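## Task

Scene 1, cell paused. Log entries in order: at 02:44:04 the mover took the lid off N06 (at N3) and parked it at LP2; at 02:44:31 it took the lid off W06 (at N1) and parked it at LP4; at 02:44:58 it took the lid off W09 (at N2) and parked it at LP3. At 02:46:40 the dispenser failed and the run was aborted. Auto-recover then put LP4's lid onto N3 (02:46:55), LP3's lid onto N1 (02:47:20) and LP2's lid onto N2 (02:47:45), and the watchdog halted it at 02:48:16. Give every plate back its own lid, seated all the way down, then push CONTINUE. Lids carry no marks, so the log alone says which lid belongs to which plate. Plates have to finish in their original places. If the log does not match what the cameras show, push CALL instead, and every plate and lid must finish as it was at the start. Pushing RETRY, CONTINUE or SKIP while the gripper holds labware, or while any plate at a nest is not seated in it, or any lid there is not seated on a plate, fails the job. Anything held in place only by the robot at the end counts as not done; release and move away at the end, though resting against the panel housing, the CALL key or the required key still counts as away.

## Robot and tools

Robot: one arm with six revolute joints plus a two-finger parallel gripper. There is only one arm, so every command row covers that single arm.

Frame: the scene frame has its origin on the table surface right under the arm base; +z is up, and +y is to the left when looking along +x. The arm base may sit slightly tilted on the table. The operator panel is on the +y side. Its keys, left to right when facing it: RETRY (white), CONTINUE (green), SKIP (yellow), CALL (blue). The first three are go keys: the job ends the moment one goes down. After CALL the job ends when the robot stops. A key registers only when pushed in until it catches. Deck labels mark nests (N1, N2, N3) and lid parks (LP1...), placed in no fixed pattern.

Tool execute_actions, argument actions: a list holding zero or one item. An empty list returns the current state without commanding anything. An item {"rows": [...], "steps": n} is a move: rows is 1 to 15 rows, steps is 1 to 15 (default 15), each step lasting 1/30 s; one row is applied per step and the final row is repeated to fill remaining steps. An item {"steps": n} with no rows is a wait of up to 300 steps, counted from the previous result. Optional pictures (boolean) chooses whether camera images return; by default they do.

Each row is 7 numbers: six absolute joint target angles in radians, in order waist, shoulder, elbow, wrist pitch, wrist yaw, wrist roll, then the gripper opening. These are targets to go to, not offsets, on the same scale as the Joint positions line. Stated ranges: waist -2.618 to 3.054, shoulder 0.000 to 3.142, elbow 0.000 to 3.142, wrist pitch -1.571 to 1.571, wrist yaw -1.571 to 1.571, wrist roll -2.094 to 2.094. True ends may differ by up to 0.036 rad either way. A call is rejected (nothing sent) if a target exceeds a range end by more than 0.036 and lies further out than that joint's last reported angle. Targets beyond the true end are clipped there, and the result may print "joint sent to its limit", possibly about an earlier move; lacking that line does not prove there is room left. Opening is a unitless value from -1 (closed) to +1 (fully open, pad gap 0.094 m).

Motion limits: each step the target sent is kept within a lead of the measured angle of 0.202 rad (waist), 0.258 (shoulder), 0.238 (elbow), 0.573 (wrist pitch), 0.522 (wrist yaw and roll); if the targets would shift the gripper more than 70 mm from where it is, all are scaled back. Distant targets therefore take several calls. The arm keeps heading for the last row sent, even while you think or wait, until it has barely moved for a moment or a step is HELD; then only a new action moves it further. Fingers already moving finish moving.

Result lines: Joint positions and Joint velocities list the six joints (rad, rad/s) then finger pad gap (m, m/s). grip_measured is the measured opening on the command scale (may be off by about 1 mm, constant per scene). To hold something, command an opening below grip_measured: roughly 0.03 below holds firmly, a smaller margin holds lighter. Pad force tops out near 50 to 62 N; parts under about 2 mm thick get less. "joint command not followed" means the clearance check altered or blocked targets (mounting blocks and posts count as part of the arm). HELD marks steps where your row was not fully sent. MOTOR HOT appears from 75 °C when carrying load; at 90 °C an OVER-TEMPERATURE FAULT stops the arm for 10 s, and at 100 °C the arm and gripper go limp and it drops. Heat partly carries into the next scene, so avoid holding loads idle.

Tool zoom_image: camera is "cam_high" (672x504, fixed, calibrated overhead view) or "cam_wrist" (616x616 fisheye on the wrist); region [x0, y0, x1, y1] in that image's pixels from the top-left, at most 504 by 504. It returns a closer look at the latest image.

Tool finished_scene: scene (1 or 2) ends that scene for good, grades it, and gives the next task. Replying without any tool call ends all remaining scenes.

Typical order: look, read the log to work out which lid belongs on which nest and where every lid should be now, check that the cameras agree; if they do not, press CALL and leave everything as found. Otherwise move lids one at a time (use an empty park or nest as a buffer), seat them fully, let go, lift clear, then press CONTINUE with the gripper empty, and end the scene.

Avoid: pressing any go key early or the wrong one, knocking plates or lids off the table (ends the scene), dropping or slamming labware, pushing hard into the deck, and leaving anything supported only by the gripper.

Each tool is called by a JSON object that holds its "fn" and its "kwargs".

## Session

{"fn": "execute_actions", "kwargs": {"actions": []}}

Scene clock: 0.00 s of 9600.00 s.
grip_measured=+1.000
Joint positions: [ 1.413  1.441  0.684 -1.214  1.373  0.408  0.094]
Joint velocities: [-0.007  0.007  0.002 -0.022 -0.066 -0.007  0.   ]

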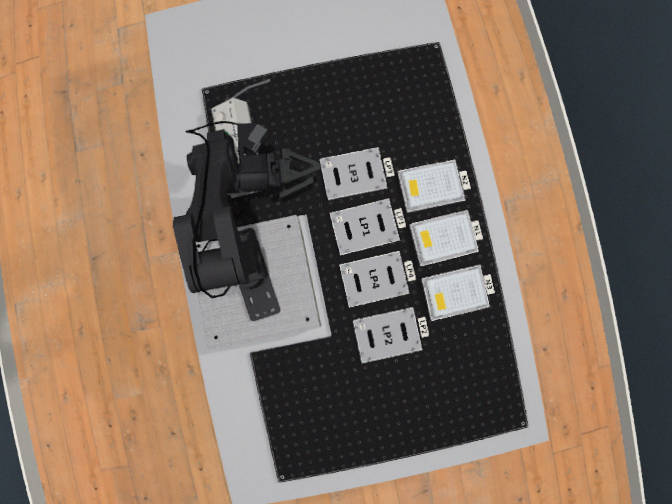

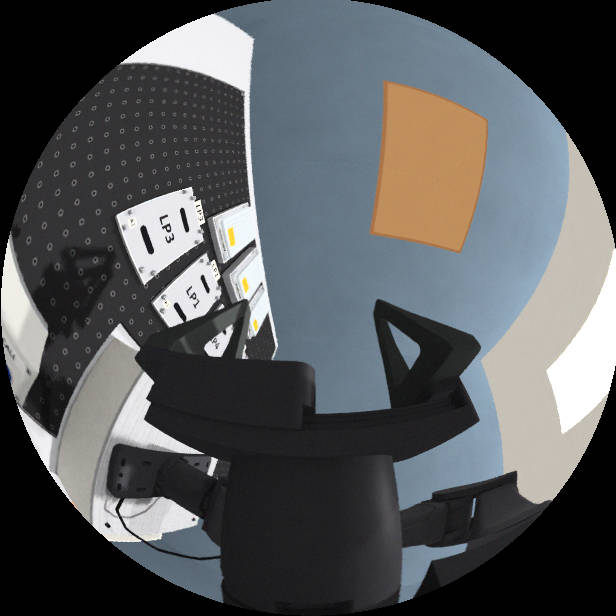

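{"fn": "zoom_image", "kwargs": {"camera": "cam_high", "region": [300, 130, 520, 380]}}

{"fn": "zoom_image", "kwargs": {"camera": "cam_high", "region": [150, 60, 350, 360]}}

Region (300, 130, 520, 380) of cam_high's 672x504 image, scaled by 2.016, with more detail than that image has; it fills the left 444 columns of this view, and the rest is white.

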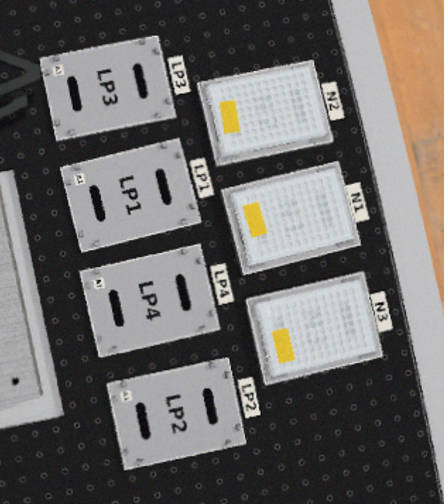

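Region (150, 60, 350, 360) of cam_high's 672x504 image, scaled by 1.680, with more detail than that image has.

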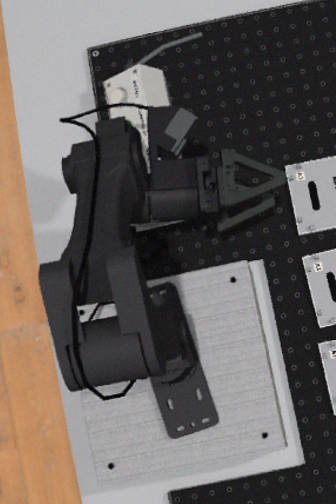

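{"fn": "execute_actions", "kwargs": {"actions": [{"rows": [[1.413, 1.441, 1.5, -1.214, 1.373, 0.408, 1]], "steps": 15}], "pictures": false}}

Scene clock: 33.40 s of 9600.00 s.
grip_measured=+1.000
Joint positions: [ 1.413  1.433  1.502 -1.196  1.369  0.402  0.094]
Joint velocities: [ 0.002 -0.007 -0.007  0.022 -0.007  0.051  0.   ]
Steps of this call (steps 1 to 90: nothing new was sent; then 29.90 s passed at rest; steps 91 to 105: all 15 steps of this action). Readings (joint positions):
91: [1.413 1.444 0.711 -1.229 1.359 0.406]
92: [1.413 1.449 0.766 -1.237 1.350 0.404]
94: [1.413 1.451 0.917 -1.234 1.347 0.403]
98: [1.413 1.451 1.243 -1.221 1.349 0.403]
105: the state above

{"fn": "execute_actions", "kwargs": {"actions": [{"rows": [[0.0, 1.7, 1.5, -1.37, 0.0, 0.0, 1]], "steps": 15}], "pictures": false}}

{"fn": "execute_actions", "kwargs": {"actions": [{"steps": 30}]}}

Scene clock: 35.63 s of 9600.00 s.
grip_measured=+1.000
Joint positions: [ 0.565  1.741  1.488 -1.323  0.195  0.026  0.094]
Joint velocities: [-2.073 -0.017 -0.002 -0.037 -1.414 -0.125  0.   ]
Steps of this call (steps 1 to 15: the robot went on to your last target; steps 16 to 52: nothing new was sent; steps 53 to 67: all 15 steps of this action). Readings (joint positions):
53: [1.400 1.446 1.506 -1.207 1.325 0.370]
54: [1.370 1.465 1.511 -1.218 1.273 0.332]
56: [1.292 1.530 1.512 -1.240 1.157 0.260]
60: [1.076 1.684 1.509 -1.281 0.798 0.120]
67: the state above

Scene clock: 36.63 s of 9600.00 s.
grip_measured=+1.000
Joint positions: [-0.004  1.741  1.488 -1.354  0.007  0.007  0.094]
Joint velocities: [-0.007 -0.007  0.012 -0.022  0.066  0.022  0.   ]
Steps of this call (steps 1 to 30: the robot went on to your last target). Readings (joint positions):
1: [0.491 1.741 1.488 -1.324 0.155 0.022]
2: [0.417 1.741 1.488 -1.326 0.124 0.018]
4: [0.268 1.741 1.488 -1.326 0.079 0.014]
8: [0.005 1.741 1.488 -1.328 0.047 0.011]
30: the state above

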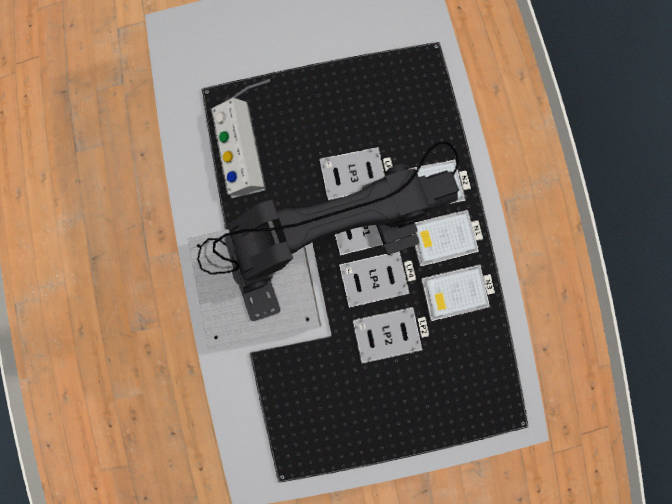

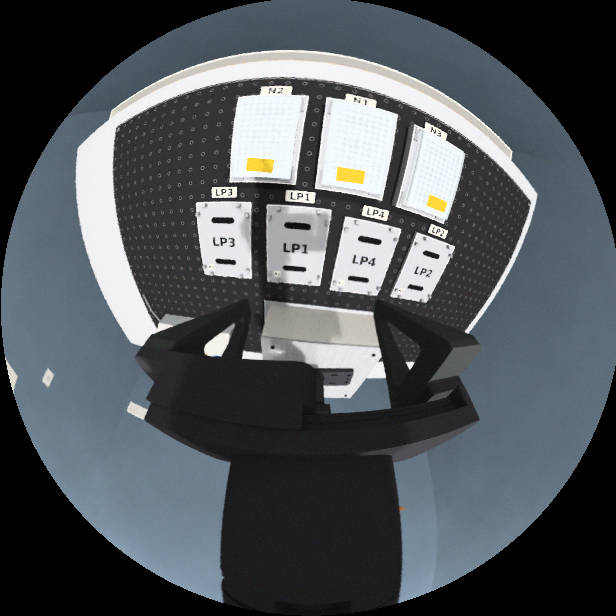

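{"fn": "zoom_image", "kwargs": {"camera": "cam_high", "region": [170, 120, 490, 360]}}

Region (170, 120, 490, 360) of cam_high's 672x504 image, scaled by 1.575, with more detail than that image has; it fills the top 378 rows of this view, and the rest is white.

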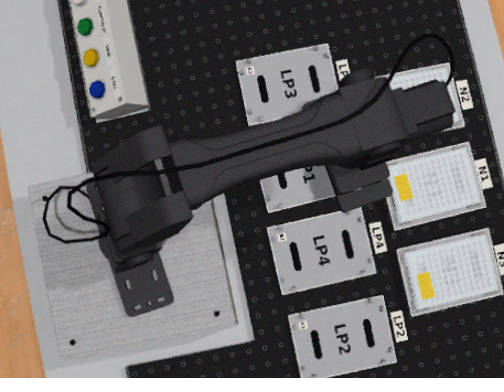

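{"fn": "execute_actions", "kwargs": {"actions": [{"rows": [[-0.1, 2.40, 2.29, -1.44, 0.0, 0.0, 1]], "steps": 15}], "pictures": false}}

{"fn": "execute_actions", "kwargs": {"actions": [{"steps": 30}]}}

Scene clock: 58.90 s of 9600.00 s.
grip_measured=+1.000
Joint positions: [-0.106  2.452  2.246 -1.42   0.001  0.005  0.094]
Joint velocities: [ 0.002 -0.076  0.217 -0.037 -0.095 -0.037  0.   ]
Steps of this call (steps 1 to 15: the robot went on to your last target; steps 16 to 90: nothing new was sent; then 18.77 s passed at rest; steps 91 to 105: all 15 steps of this action). Readings (joint positions):
91: [-0.013 1.774 1.530 -1.395 0.000 0.006]
92: [-0.030 1.837 1.615 -1.437 -0.003 0.005]
94: [-0.071 1.992 1.796 -1.442 -0.003 0.005]
98: [-0.106 2.325 2.146 -1.427 0.000 0.005]
105: the state above

Scene clock: 59.90 s of 9600.00 s.
grip_measured=+1.000
Joint positions: [-0.106  2.427  2.267 -1.424  0.001  0.005  0.094]
Joint velocities: [-0.002 -0.007  0.007 -0.022 -0.022  0.007  0.   ]
Steps of this call (steps 1 to 30: the robot went on to your last target). Readings (joint positions):
1: [-0.106 2.448 2.253 -1.420 0.001 0.005]
2: [-0.106 2.444 2.258 -1.420 0.001 0.005]
4: [-0.106 2.434 2.263 -1.420 0.001 0.005]
8: [-0.106 2.427 2.267 -1.421 0.001 0.005]
30: the state above
The arm was judged still, so your last target was given up. Only a new action makes it travel on or press farther. Fingers that are still opening or closing keep moving.

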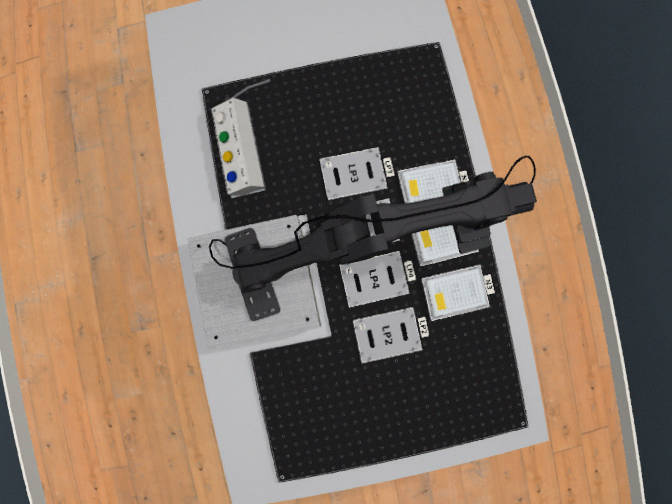

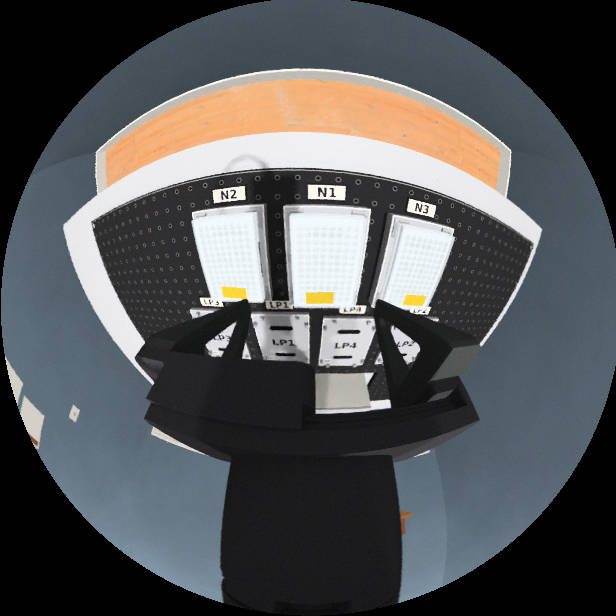

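{"fn": "zoom_image", "kwargs": {"camera": "cam_wrist", "region": [170, 170, 470, 330]}}

Region (170, 170, 470, 330) of cam_wrist's 616x616 image, scaled by 1.680, with more detail than that image has; it fills the top 269 rows of this view, and the rest is white.

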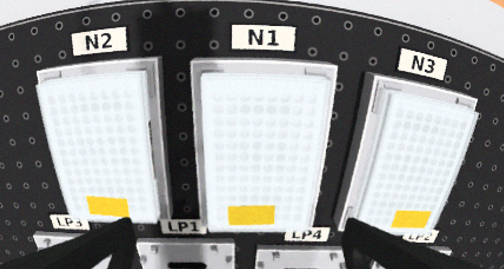

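{"fn": "execute_actions", "kwargs": {"actions": [{"rows": [[-0.135, 2.403, 2.083, -1.216, 0.0, 0.0, 1]], "steps": 15}], "pictures": false}}

{"fn": "execute_actions", "kwargs": {"actions": [{"steps": 25}]}}

Scene clock: 70.57 s of 9600.00 s.
grip_measured=+1.000
Joint positions: [-0.133  2.423  2.078 -1.245  0.     0.005  0.094]
Joint velocities: [-0.012 -0.007  0.002  0.051  0.007  0.037  0.   ]
Steps of this call (steps 1 to 90: nothing new was sent; then 7.17 s passed at rest; steps 91 to 105: all 15 steps of this action). Readings (joint positions):
91: [-0.107 2.418 2.232 -1.390 0.000 0.005]
92: [-0.109 2.403 2.182 -1.350 0.000 0.005]
94: [-0.117 2.402 2.120 -1.313 0.000 0.005]
98: [-0.131 2.422 2.079 -1.276 0.000 0.005]
105: the state above

Scene clock: 71.40 s of 9600.00 s.
grip_measured=+1.000
Joint positions: [-0.133  2.423  2.078 -1.237  0.     0.005  0.094]
Joint velocities: [-0.007 -0.007  0.012 -0.051 -0.022 -0.095  0.   ]
Steps of this call (steps 1 to 15: the robot went on to your last target; steps 16 to 25: nothing new was sent). Readings (joint positions):
1: [-0.133 2.423 2.078 -1.243 0.000 0.005]
2: [-0.133 2.423 2.078 -1.241 0.000 0.005]
4: [-0.133 2.423 2.078 -1.240 0.000 0.005]
8: [-0.133 2.423 2.078 -1.238 0.000 0.005]
25: the state above
The arm was judged still, so your last target was given up. Only a new action makes it travel on or press farther. Fingers that are still opening or closing keep moving.

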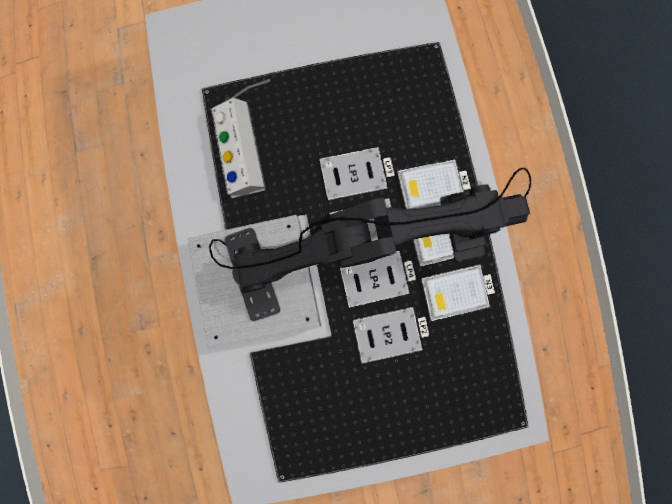

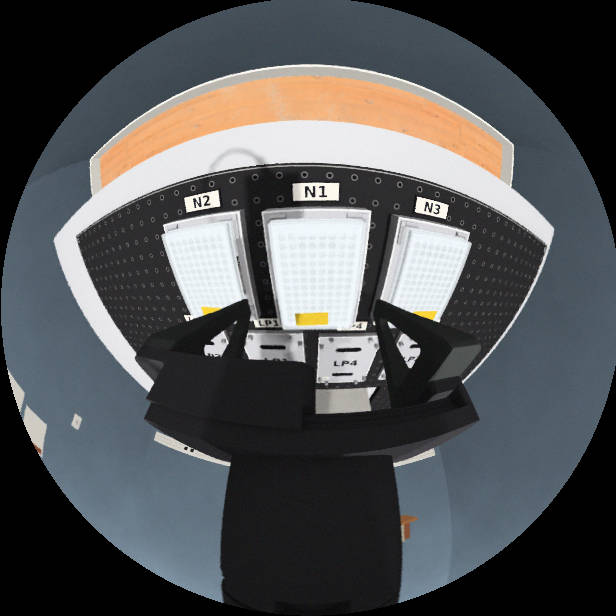

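{"fn": "zoom_image", "kwargs": {"camera": "cam_wrist", "region": [150, 180, 480, 340]}}

Region (150, 180, 480, 340) of cam_wrist's 616x616 image, scaled by 1.527, with more detail than that image has; it fills the top 244 rows of this view, and the rest is white.

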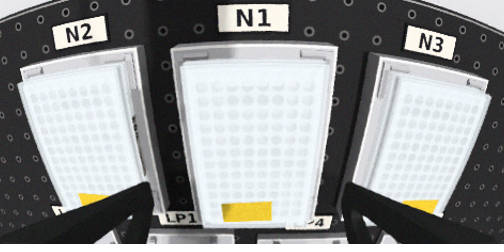

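{"fn": "execute_actions", "kwargs": {"actions": [{"rows": [[-0.55, 2.403, 2.10, -1.216, 0.0, 1.5, 1]], "steps": 15}], "pictures": false}}

{"fn": "execute_actions", "kwargs": {"actions": [{"steps": 25}]}}

Scene clock: 81.27 s of 9600.00 s.
grip_measured=+1.000
Joint positions: [-0.612  2.423  2.078 -1.221  0.01   1.207  0.094]
Joint velocities: [-0.017 -0.012 -0.012  0.007 -0.022  1.956  0.   ]
Steps of this call (steps 1 to 90: nothing new was sent; then 6.37 s passed at rest; steps 91 to 105: all 15 steps of this action). Readings (joint positions):
91: [-0.143 2.423 2.078 -1.237 -0.006 0.061]
92: [-0.159 2.423 2.078 -1.237 -0.012 0.132]
94: [-0.221 2.423 2.078 -1.236 -0.016 0.272]
98: [-0.401 2.423 2.078 -1.229 -0.016 0.555]
105: the state above

Scene clock: 82.10 s of 9600.00 s.
grip_measured=+1.000
Joint positions: [-0.543  2.423  2.078 -1.221 -0.005  1.492  0.094]
Joint velocities: [-0.012  0.012  0.007 -0.037 -0.051 -0.007  0.   ]
Steps of this call (steps 1 to 25: the robot went on to your last target). Readings (joint positions):
1: [-0.608 2.423 2.078 -1.221 0.010 1.265]
2: [-0.599 2.423 2.078 -1.221 0.010 1.311]
4: [-0.574 2.423 2.078 -1.221 0.007 1.378]
8: [-0.542 2.423 2.078 -1.221 -0.003 1.446]
25: the state above

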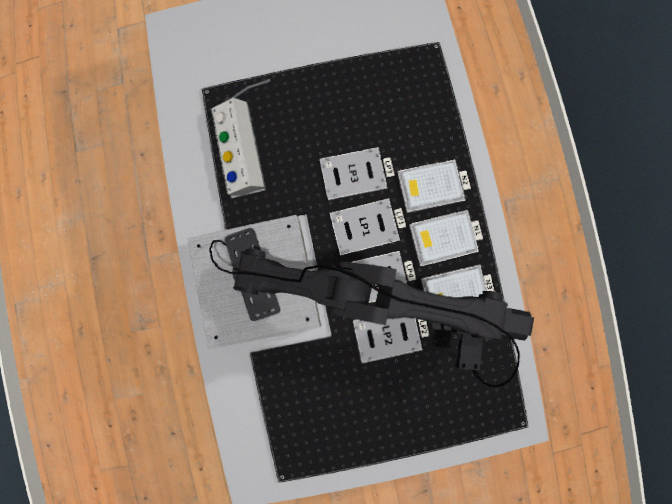

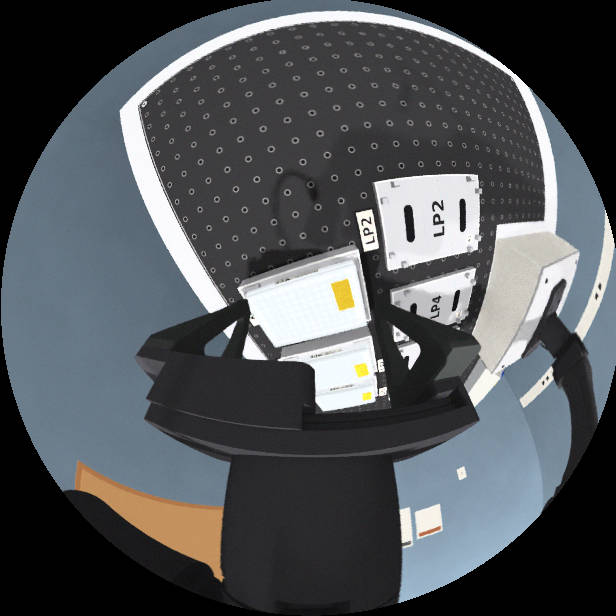

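{"fn": "zoom_image", "kwargs": {"camera": "cam_wrist", "region": [230, 240, 400, 410]}}

Region (230, 240, 400, 410) of cam_wrist's 616x616 image, scaled by 2.965, with more detail than that image has.

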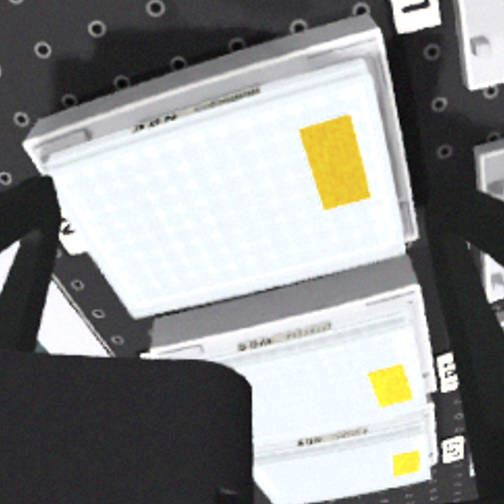

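{"fn": "execute_actions", "kwargs": {"actions": [{"rows": [[-0.75, 2.45, 2.0, -1.08, -1.0, 1.5, 1]], "steps": 15}], "pictures": false}}

{"fn": "execute_actions", "kwargs": {"actions": [{"rows": [[-0.75, 2.50, 1.92, -0.96, -1.0, 1.5, 1]], "steps": 15}], "pictures": false}}

{"fn": "execute_actions", "kwargs": {"actions": [{"steps": 20}]}}

Scene clock: 90.93 s of 9600.00 s.
grip_measured=+1.000
Joint positions: [-0.757  2.463  2.    -1.097 -0.932  1.495  0.094]
Joint velocities: [ 0.247 -0.002 -0.007 -0.066 -0.403 -0.066  0.   ]
Steps of this call (steps 1 to 15: the robot went on to your last target; steps 16 to 90: nothing new was sent; then 5.33 s passed at rest; steps 91 to 105: all 15 steps of this action). Readings (joint positions):
91: [-0.561 2.423 2.066 -1.204 -0.087 1.494]
92: [-0.587 2.422 2.052 -1.179 -0.199 1.494]
94: [-0.668 2.434 2.024 -1.143 -0.405 1.494]
98: [-0.792 2.461 2.002 -1.112 -0.728 1.494]
105: the state above

Scene clock: 91.43 s of 9600.00 s.
grip_measured=+1.000
Joint positions: [-0.744  2.511  1.92  -0.98  -0.982  1.495  0.094]
Joint velocities: [ 0.007  0.002  0.002 -0.007 -0.066 -0.066  0.   ]
Steps of this call (steps 1 to 15: all 15 steps of this action). Readings (joint positions):
1: [-0.750 2.463 1.988 -1.078 -0.946 1.495]
2: [-0.746 2.463 1.974 -1.053 -0.959 1.495]
4: [-0.743 2.475 1.947 -1.022 -0.971 1.495]
8: [-0.744 2.506 1.923 -0.997 -0.976 1.495]
15: the state above

Scene clock: 92.10 s of 9600.00 s.
grip_measured=+1.000
Joint positions: [-0.744  2.511  1.92  -0.975 -0.985  1.495  0.094]
Joint velocities: [-0.002 -0.012  0.007  0.007  0.081  0.051  0.   ]
Steps of this call (steps 1 to 15: the robot went on to your last target; steps 16 to 20: nothing new was sent). Readings (joint positions):
1: [-0.744 2.511 1.920 -0.979 -0.982 1.495]
2: [-0.744 2.511 1.920 -0.978 -0.983 1.495]
4: [-0.744 2.511 1.920 -0.977 -0.984 1.495]
8: [-0.744 2.511 1.920 -0.975 -0.985 1.495]
20: the state above
The arm was judged still, so your last target was given up. Only a new action makes it travel on or press farther. Fingers that are still opening or closing keep moving.

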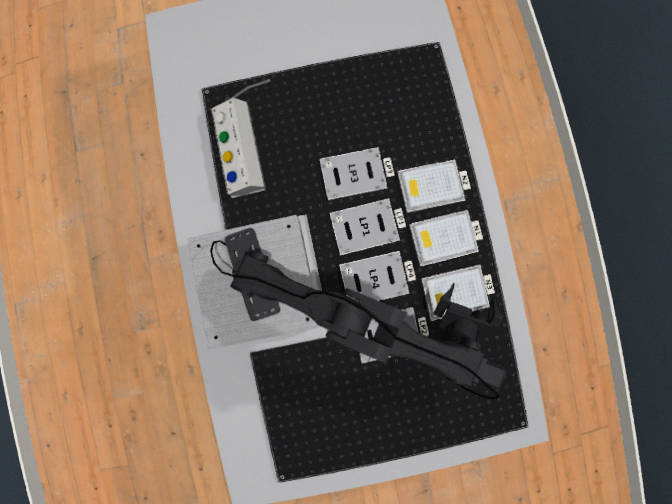

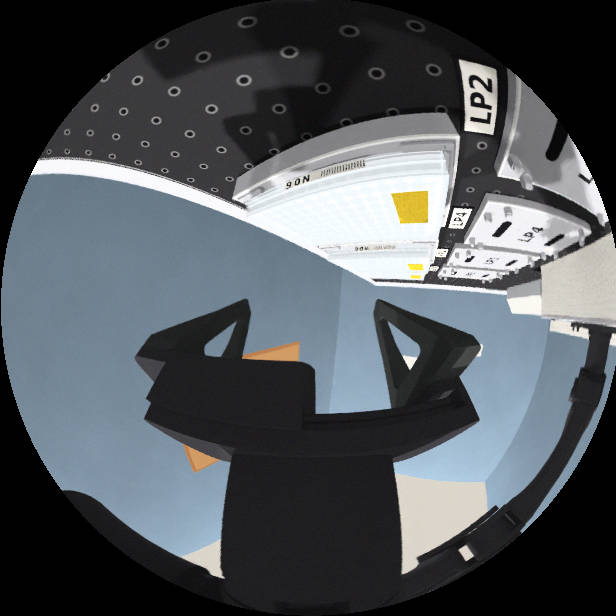

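{"fn": "zoom_image", "kwargs": {"camera": "cam_wrist", "region": [230, 110, 470, 290]}}

Region (230, 110, 470, 290) of cam_wrist's 616x616 image, scaled by 2.100, with more detail than that image has; it fills the top 378 rows of this view, and the rest is white.

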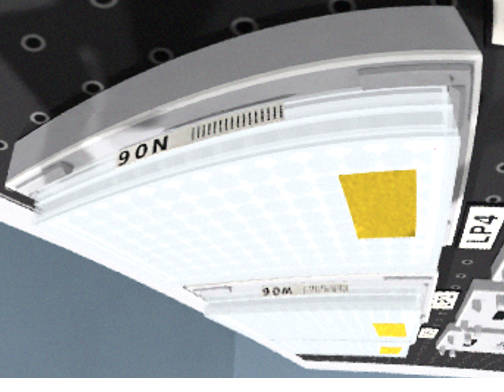

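{"fn": "zoom_image", "kwargs": {"camera": "cam_wrist", "region": [310, 225, 450, 295]}}

Region (310, 225, 450, 295) of cam_wrist's 616x616 image, scaled by 3.600, with more detail than that image has.

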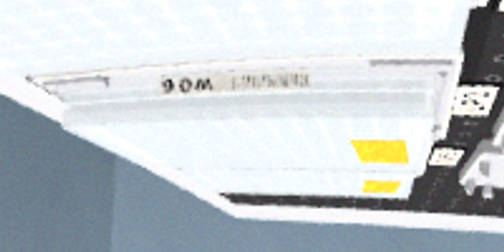

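{"fn": "execute_actions", "kwargs": {"actions": [{"rows": [[-0.45, 2.50, 2.0, -1.04, -1.0, 1.5, 1]], "steps": 15}], "pictures": false}}

{"fn": "execute_actions", "kwargs": {"actions": [{"steps": 20}]}}

Scene clock: 97.33 s of 9600.00 s.
grip_measured=+1.000
Joint positions: [-0.406  2.512  1.979 -1.013 -0.996  1.495  0.094]
Joint velocities: [-0.3   -0.002 -0.007 -0.022 -0.037 -0.095  0.   ]
Steps of this call (steps 1 to 90: nothing new was sent; then 1.73 s passed at rest; steps 91 to 105: all 15 steps of this action). Readings (joint positions):
91: [-0.734 2.511 1.924 -0.979 -0.981 1.495]
92: [-0.718 2.512 1.932 -0.983 -0.977 1.495]
94: [-0.659 2.512 1.948 -0.986 -0.975 1.495]
98: [-0.492 2.512 1.973 -0.991 -0.980 1.495]
105: the state above

Scene clock: 98.00 s of 9600.00 s.
grip_measured=+1.000
Joint positions: [-0.456  2.512  1.979 -1.017 -0.993  1.495  0.094]
Joint velocities: [ 0.017 -0.002 -0.002 -0.007 -0.007 -0.007  0.   ]
Steps of this call (steps 1 to 20: the robot went on to your last target). Readings (joint positions):
1: [-0.416 2.512 1.979 -1.014 -0.996 1.495]
2: [-0.428 2.512 1.979 -1.015 -0.996 1.495]
4: [-0.447 2.512 1.979 -1.015 -0.995 1.495]
8: [-0.458 2.512 1.979 -1.015 -0.993 1.495]
20: the state above

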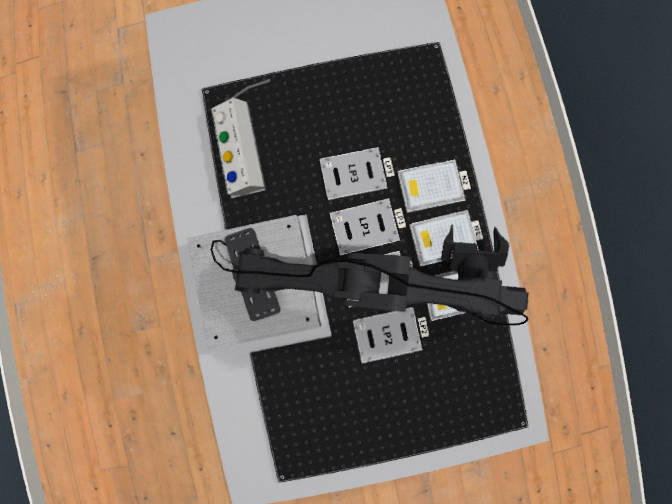

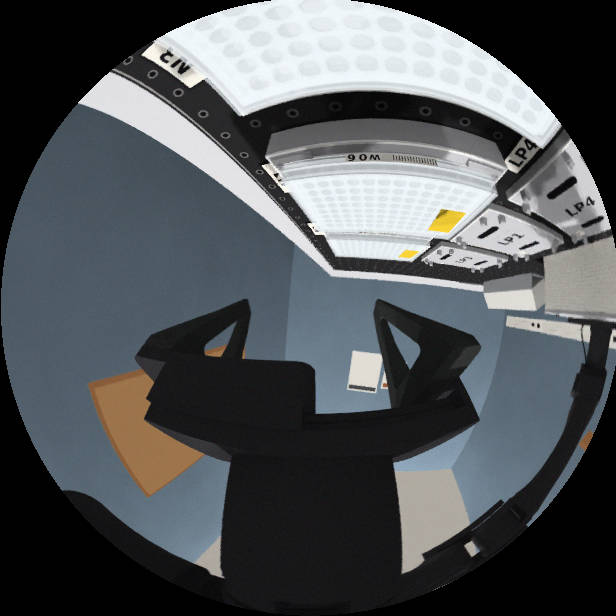

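{"fn": "zoom_image", "kwargs": {"camera": "cam_wrist", "region": [260, 110, 520, 280]}}

Region (260, 110, 520, 280) of cam_wrist's 616x616 image, scaled by 1.938, with more detail than that image has; it fills the top 330 rows of this view, and the rest is white.

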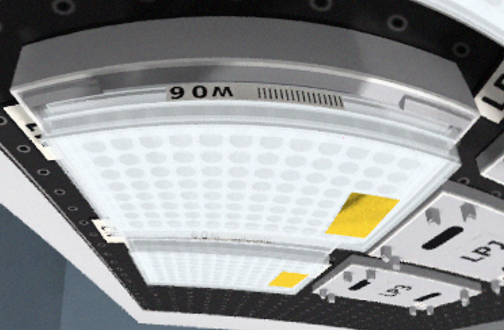

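{"fn": "execute_actions", "kwargs": {"actions": [{"rows": [[-0.17, 2.50, 2.04, -1.08, -1.0, 1.5, 1]], "steps": 15}], "pictures": false}}

{"fn": "execute_actions", "kwargs": {"actions": [{"steps": 20}]}}

Scene clock: 100.83 s of 9600.00 s.
grip_measured=+1.000
Joint positions: [-0.127  2.512  2.017 -1.054 -0.998  1.495  0.094]
Joint velocities: [-0.325 -0.007  0.002 -0.051  0.051  0.051  0.   ]
Steps of this call (steps 1 to 15: the robot went on to your last target; steps 16 to 70: nothing new was sent; steps 71 to 85: all 15 steps of this action). Readings (joint positions):
71: [-0.446 2.512 1.981 -1.020 -0.989 1.495]
72: [-0.431 2.512 1.985 -1.023 -0.984 1.495]
74: [-0.372 2.512 1.995 -1.027 -0.982 1.495]
78: [-0.207 2.512 2.012 -1.033 -0.983 1.495]
85: the state above

Scene clock: 101.50 s of 9600.00 s.
grip_measured=+1.000
Joint positions: [-0.176  2.512  2.017 -1.057 -0.993  1.495  0.094]
Joint velocities: [-0.022  0.007 -0.022  0.051 -0.007 -0.081  0.   ]
Steps of this call (steps 1 to 20: the robot went on to your last target). Readings (joint positions):
1: [-0.138 2.512 2.017 -1.054 -0.998 1.495]
2: [-0.149 2.512 2.017 -1.055 -0.997 1.495]
4: [-0.168 2.512 2.017 -1.055 -0.996 1.495]
8: [-0.178 2.512 2.017 -1.056 -0.993 1.495]
20: the state above

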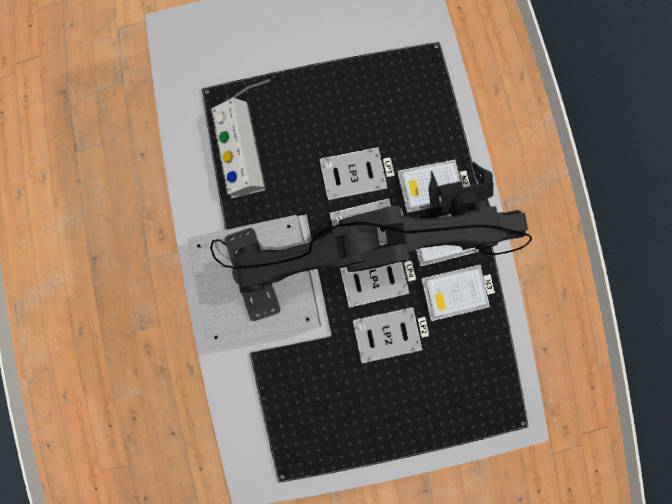

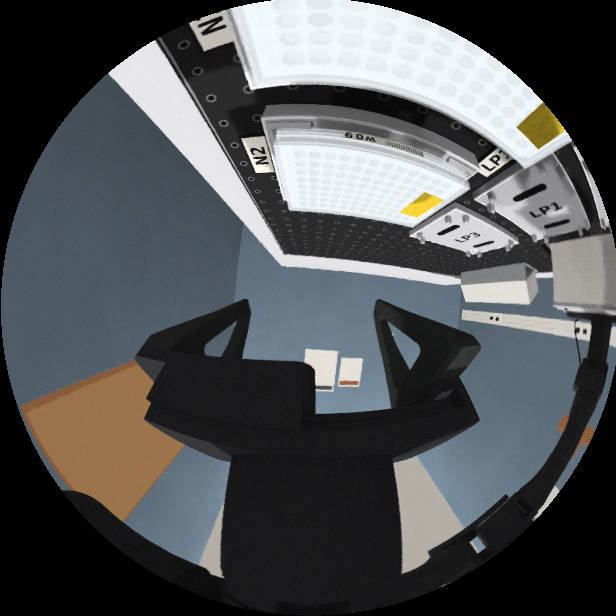

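{"fn": "zoom_image", "kwargs": {"camera": "cam_wrist", "region": [260, 90, 480, 230]}}

Region (260, 90, 480, 230) of cam_wrist's 616x616 image, scaled by 2.291, with more detail than that image has; it fills the top 321 rows of this view, and the rest is white.

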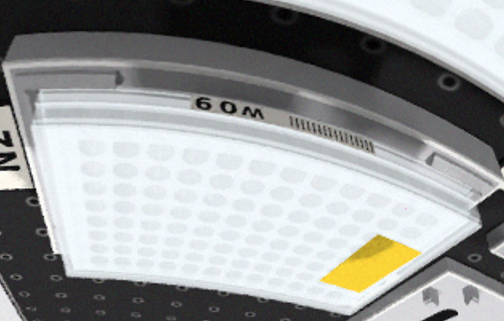

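{"fn": "execute_actions", "kwargs": {"actions": [{"rows": [[-0.135, 2.40, 2.12, -1.22, -1.0, 1.2, 1]], "steps": 10}], "pictures": false}}

{"fn": "execute_actions", "kwargs": {"actions": [{"rows": [[-0.135, 2.40, 2.10, -1.22, 0.0, 0.0, 1]], "steps": 15}], "pictures": false}}

{"fn": "execute_actions", "kwargs": {"actions": [{"steps": 25}]}}

Scene clock: 106.43 s of 9600.00 s.
grip_measured=+1.000
Joint positions: [-0.133  2.407  2.107 -1.178 -0.993  1.243  0.094]
Joint velocities: [ 0.007 -0.129  0.061 -0.066 -0.051 -0.212  0.   ]
Steps of this call (steps 1 to 15: the robot went on to your last target; steps 16 to 90: nothing new was sent; then 1.60 s passed at rest; steps 91 to 100: all 10 steps of this action). Readings (joint positions):
91: [-0.174 2.510 2.027 -1.076 -0.990 1.457]
92: [-0.171 2.507 2.040 -1.101 -0.987 1.412]
94: [-0.160 2.485 2.064 -1.137 -0.985 1.340]
98: [-0.137 2.424 2.099 -1.170 -0.989 1.262]
100: the state above

Scene clock: 106.93 s of 9600.00 s.
grip_measured=+1.000
Joint positions: [-0.133  2.403  2.107 -1.202 -0.057  0.103  0.094]
Joint velocities: [-0.012 -0.017 -0.012  0.022  0.315 -0.652  0.   ]
Steps of this call (steps 1 to 15: all 15 steps of this action). Readings (joint positions):
1: [-0.132 2.402 2.107 -1.183 -0.922 1.162]
2: [-0.131 2.400 2.107 -1.186 -0.822 1.062]
4: [-0.131 2.402 2.107 -1.191 -0.621 0.864]
8: [-0.132 2.403 2.107 -1.198 -0.266 0.470]
15: the state above

Scene clock: 107.77 s of 9600.00 s.
grip_measured=+1.000
Joint positions: [-0.133  2.403  2.107 -1.204 -0.006  0.007  0.094]
Joint velocities: [-0.007  0.007 -0.007  0.037 -0.051  0.007  0.   ]
Steps of this call (steps 1 to 25: the robot went on to your last target). Readings (joint positions):
1: [-0.133 2.403 2.107 -1.202 -0.047 0.084]
2: [-0.133 2.403 2.107 -1.203 -0.038 0.068]
4: [-0.133 2.403 2.107 -1.203 -0.026 0.046]
8: [-0.133 2.403 2.107 -1.204 -0.014 0.023]
25: the state above

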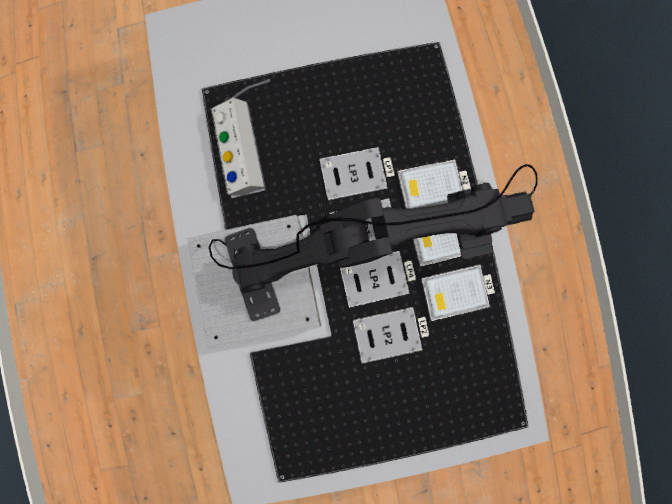

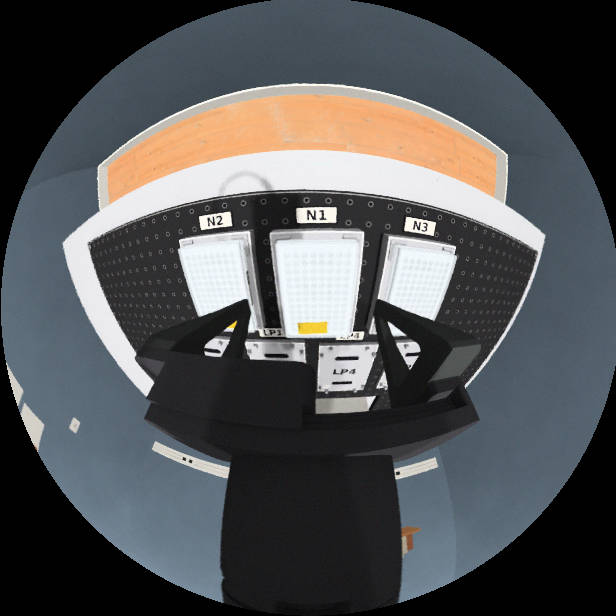

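{"fn": "execute_actions", "kwargs": {"actions": [{"rows": [[-0.135, 2.435, 2.0, -1.10, 0.0, 0.0, 1]], "steps": 15}], "pictures": false}}

{"fn": "execute_actions", "kwargs": {"actions": [{"steps": 15}]}}

Scene clock: 114.90 s of 9600.00 s.
grip_measured=+1.000
Joint positions: [-0.133  2.452  1.996 -1.126 -0.006  0.007  0.094]
Joint velocities: [-0.017 -0.012  0.002  0.022 -0.051  0.007  0.   ]
Steps of this call (steps 1 to 15: the robot went on to your last target; steps 16 to 90: nothing new was sent; then 3.63 s passed at rest; steps 91 to 105: all 15 steps of this action). Readings (joint positions):
91: [-0.133 2.402 2.090 -1.187 -0.006 0.007]
92: [-0.133 2.400 2.069 -1.168 -0.006 0.007]
94: [-0.133 2.411 2.030 -1.148 -0.006 0.007]
98: [-0.133 2.447 1.999 -1.138 -0.006 0.007]
105: the state above

Scene clock: 115.40 s of 9600.00 s.
grip_measured=+1.000
Joint positions: [-0.133  2.452  1.996 -1.121 -0.006  0.007  0.094]
Joint velocities: [-0.007 -0.002 -0.017  0.066  0.081  0.081  0.   ]
Steps of this call (steps 1 to 15: the robot went on to your last target). Readings (joint positions):
1: [-0.133 2.452 1.996 -1.125 -0.006 0.007]
2: [-0.133 2.452 1.996 -1.124 -0.006 0.007]
4: [-0.133 2.452 1.996 -1.123 -0.006 0.007]
8: [-0.133 2.452 1.996 -1.122 -0.006 0.007]
15: the state above
The arm was judged still, so your last target was given up. Only a new action makes it travel on or press farther. Fingers that are still opening or closing keep moving.

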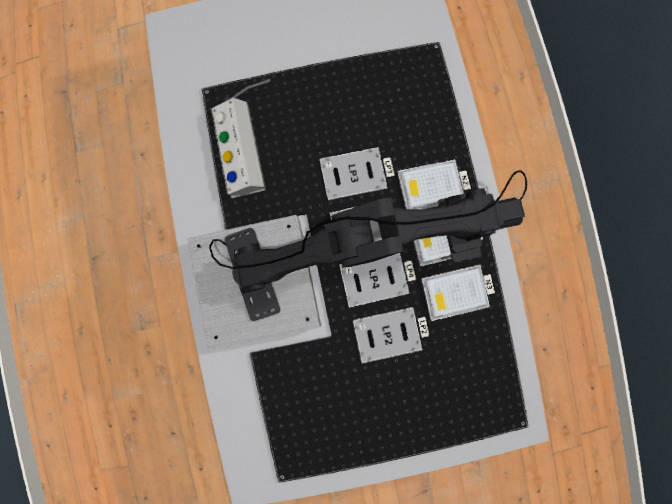

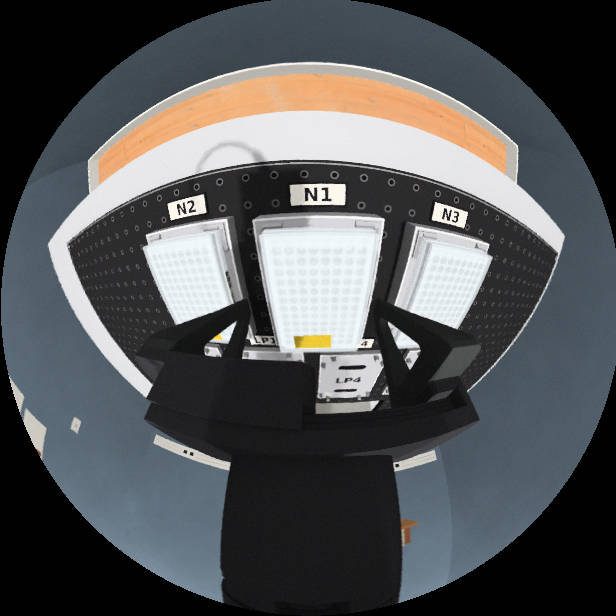

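{"fn": "zoom_image", "kwargs": {"camera": "cam_wrist", "region": [200, 200, 430, 370]}}

Region (200, 200, 430, 370) of cam_wrist's 616x616 image, scaled by 2.191, with more detail than that image has; it fills the top 373 rows of this view, and the rest is white.

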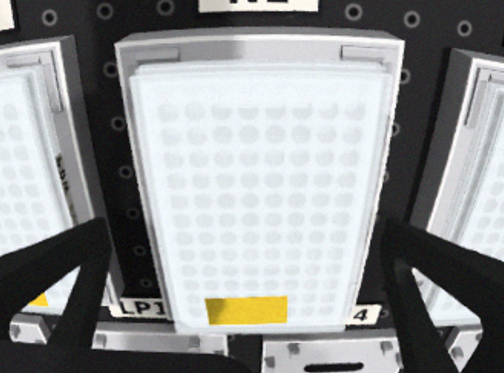

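{"fn": "execute_actions", "kwargs": {"actions": [{"rows": [[-0.149, 2.447, 1.974, -1.062, 0.0, 0.0, 1]], "steps": 15}], "pictures": false}}

{"fn": "execute_actions", "kwargs": {"actions": [{"steps": 15}]}}

Scene clock: 124.50 s of 9600.00 s.
grip_measured=+1.000
Joint positions: [-0.143  2.452  1.981 -1.085 -0.005  0.007  0.094]
Joint velocities: [-0.012 -0.007  0.007 -0.081 -0.007 -0.081  0.   ]
Steps of this call (steps 1 to 90: nothing new was sent; then 5.60 s passed at rest; steps 91 to 105: all 15 steps of this action). Readings (joint positions):
91: [-0.133 2.452 1.994 -1.116 -0.006 0.007]
92: [-0.134 2.452 1.990 -1.109 -0.006 0.007]
94: [-0.137 2.452 1.984 -1.099 -0.006 0.007]
98: [-0.142 2.452 1.981 -1.091 -0.005 0.007]
105: the state above

Scene clock: 125.00 s of 9600.00 s.
grip_measured=+1.000
Joint positions: [-0.143  2.452  1.981 -1.083 -0.005  0.007  0.094]
Joint velocities: [ 0.002  0.002  0.012  0.037  0.051 -0.022  0.   ]
Steps of this call (steps 1 to 15: the robot went on to your last target). Readings (joint positions):
1: [-0.143 2.452 1.981 -1.085 -0.005 0.007]
2: [-0.143 2.452 1.981 -1.084 -0.005 0.007]
4: [-0.143 2.452 1.981 -1.084 -0.005 0.007]
8: [-0.143 2.452 1.981 -1.084 -0.005 0.007]
15: the state above
The arm was judged still, so your last target was given up. Only a new action makes it travel on or press farther. Fingers that are still opening or closing keep moving.

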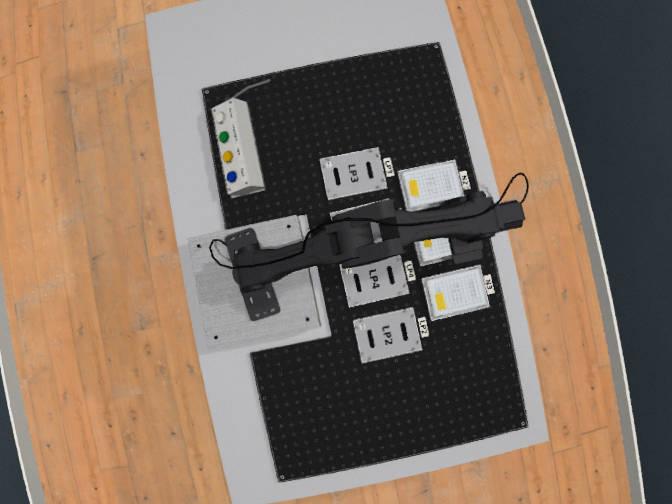

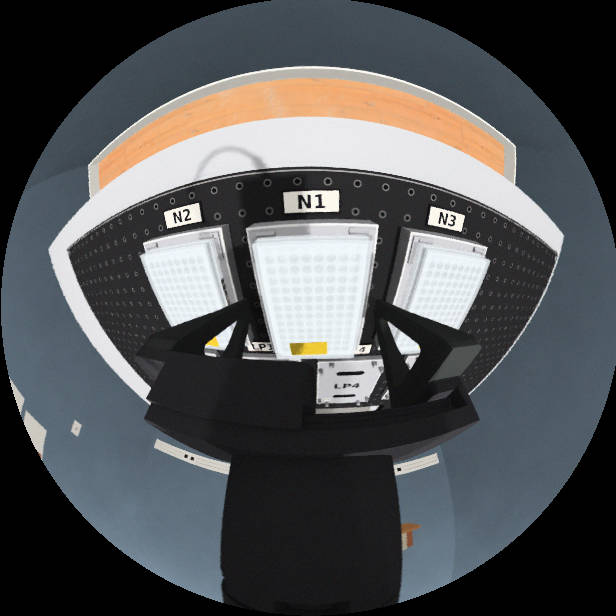

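{"fn": "zoom_image", "kwargs": {"camera": "cam_wrist", "region": [200, 200, 430, 370]}}

Region (200, 200, 430, 370) of cam_wrist's 616x616 image, scaled by 2.191, with more detail than that image has; it fills the top 373 rows of this view, and the rest is white.

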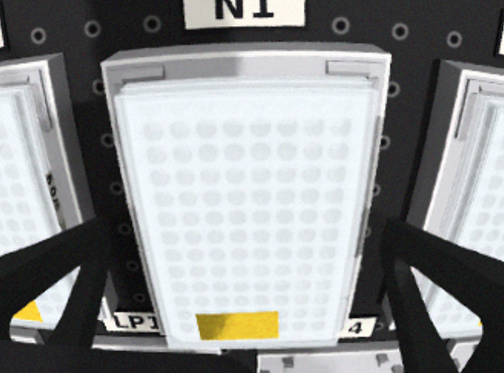

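{"fn": "execute_actions", "kwargs": {"actions": [{"rows": [[-0.149, 2.447, 1.934, -1.033, 0.0, 0.0, 1]], "steps": 15}], "pictures": false}}

{"fn": "execute_actions", "kwargs": {"actions": [{"steps": 10}]}}

{"fn": "zoom_image", "kwargs": {"camera": "cam_wrist", "region": [200, 200, 430, 370]}}

Scene clock: 131.50 s of 9600.00 s.
grip_measured=+1.000
Joint positions: [-0.143  2.452  1.937 -1.056 -0.005  0.007  0.094]
Joint velocities: [ 0.002  0.007  0.002  0.007 -0.051 -0.066  0.   ]
Steps of this call (steps 1 to 90: nothing new was sent; then 3.00 s passed at rest; steps 91 to 105: all 15 steps of this action). Readings (joint positions):
91: [-0.143 2.452 1.974 -1.076 -0.005 0.007]
92: [-0.143 2.452 1.967 -1.070 -0.005 0.007]
94: [-0.143 2.452 1.949 -1.062 -0.005 0.007]
98: [-0.143 2.452 1.937 -1.061 -0.005 0.007]
105: the state above

Scene clock: 131.83 s of 9600.00 s.
grip_measured=+1.000
Joint positions: [-0.143  2.452  1.937 -1.054 -0.005  0.007  0.094]
Joint velocities: [ 0.002 -0.012  0.002  0.037  0.007  0.066  0.   ]
Steps of this call (steps 1 to 10: the robot went on to your last target). Readings (joint positions):
1: [-0.143 2.452 1.937 -1.055 -0.005 0.007]
2: [-0.143 2.452 1.937 -1.055 -0.005 0.007]
4: [-0.143 2.452 1.937 -1.055 -0.005 0.007]
8: [-0.143 2.452 1.937 -1.055 -0.005 0.007]
10: the state above

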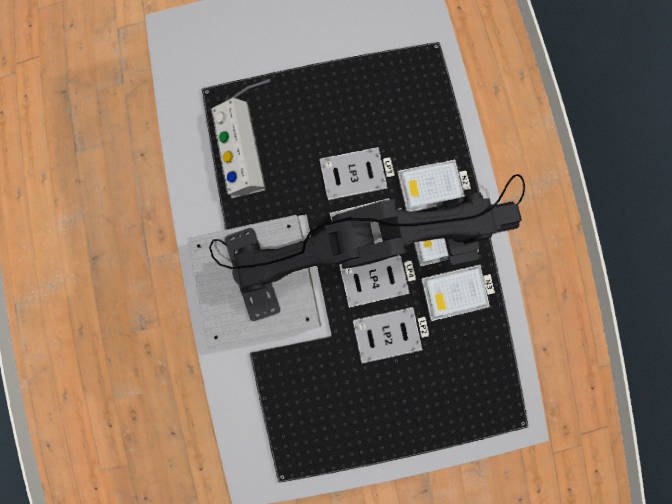

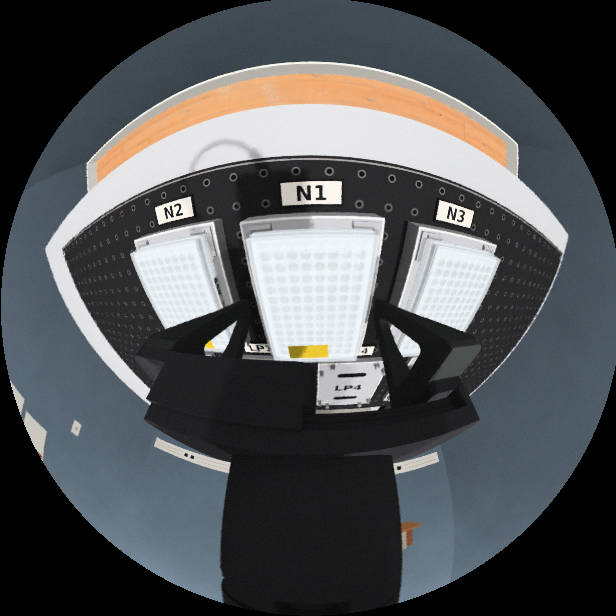

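Region (200, 200, 430, 370) of cam_wrist's 616x616 image, scaled by 2.191, with more detail than that image has; it fills the top 373 rows of this view, and the rest is white.

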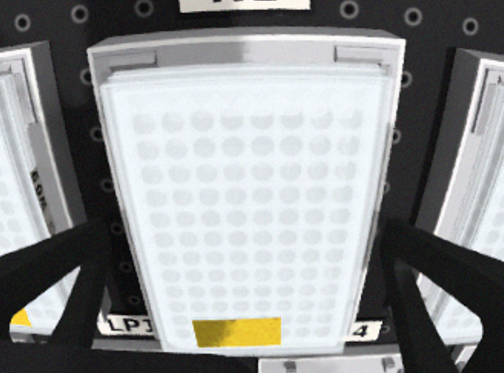

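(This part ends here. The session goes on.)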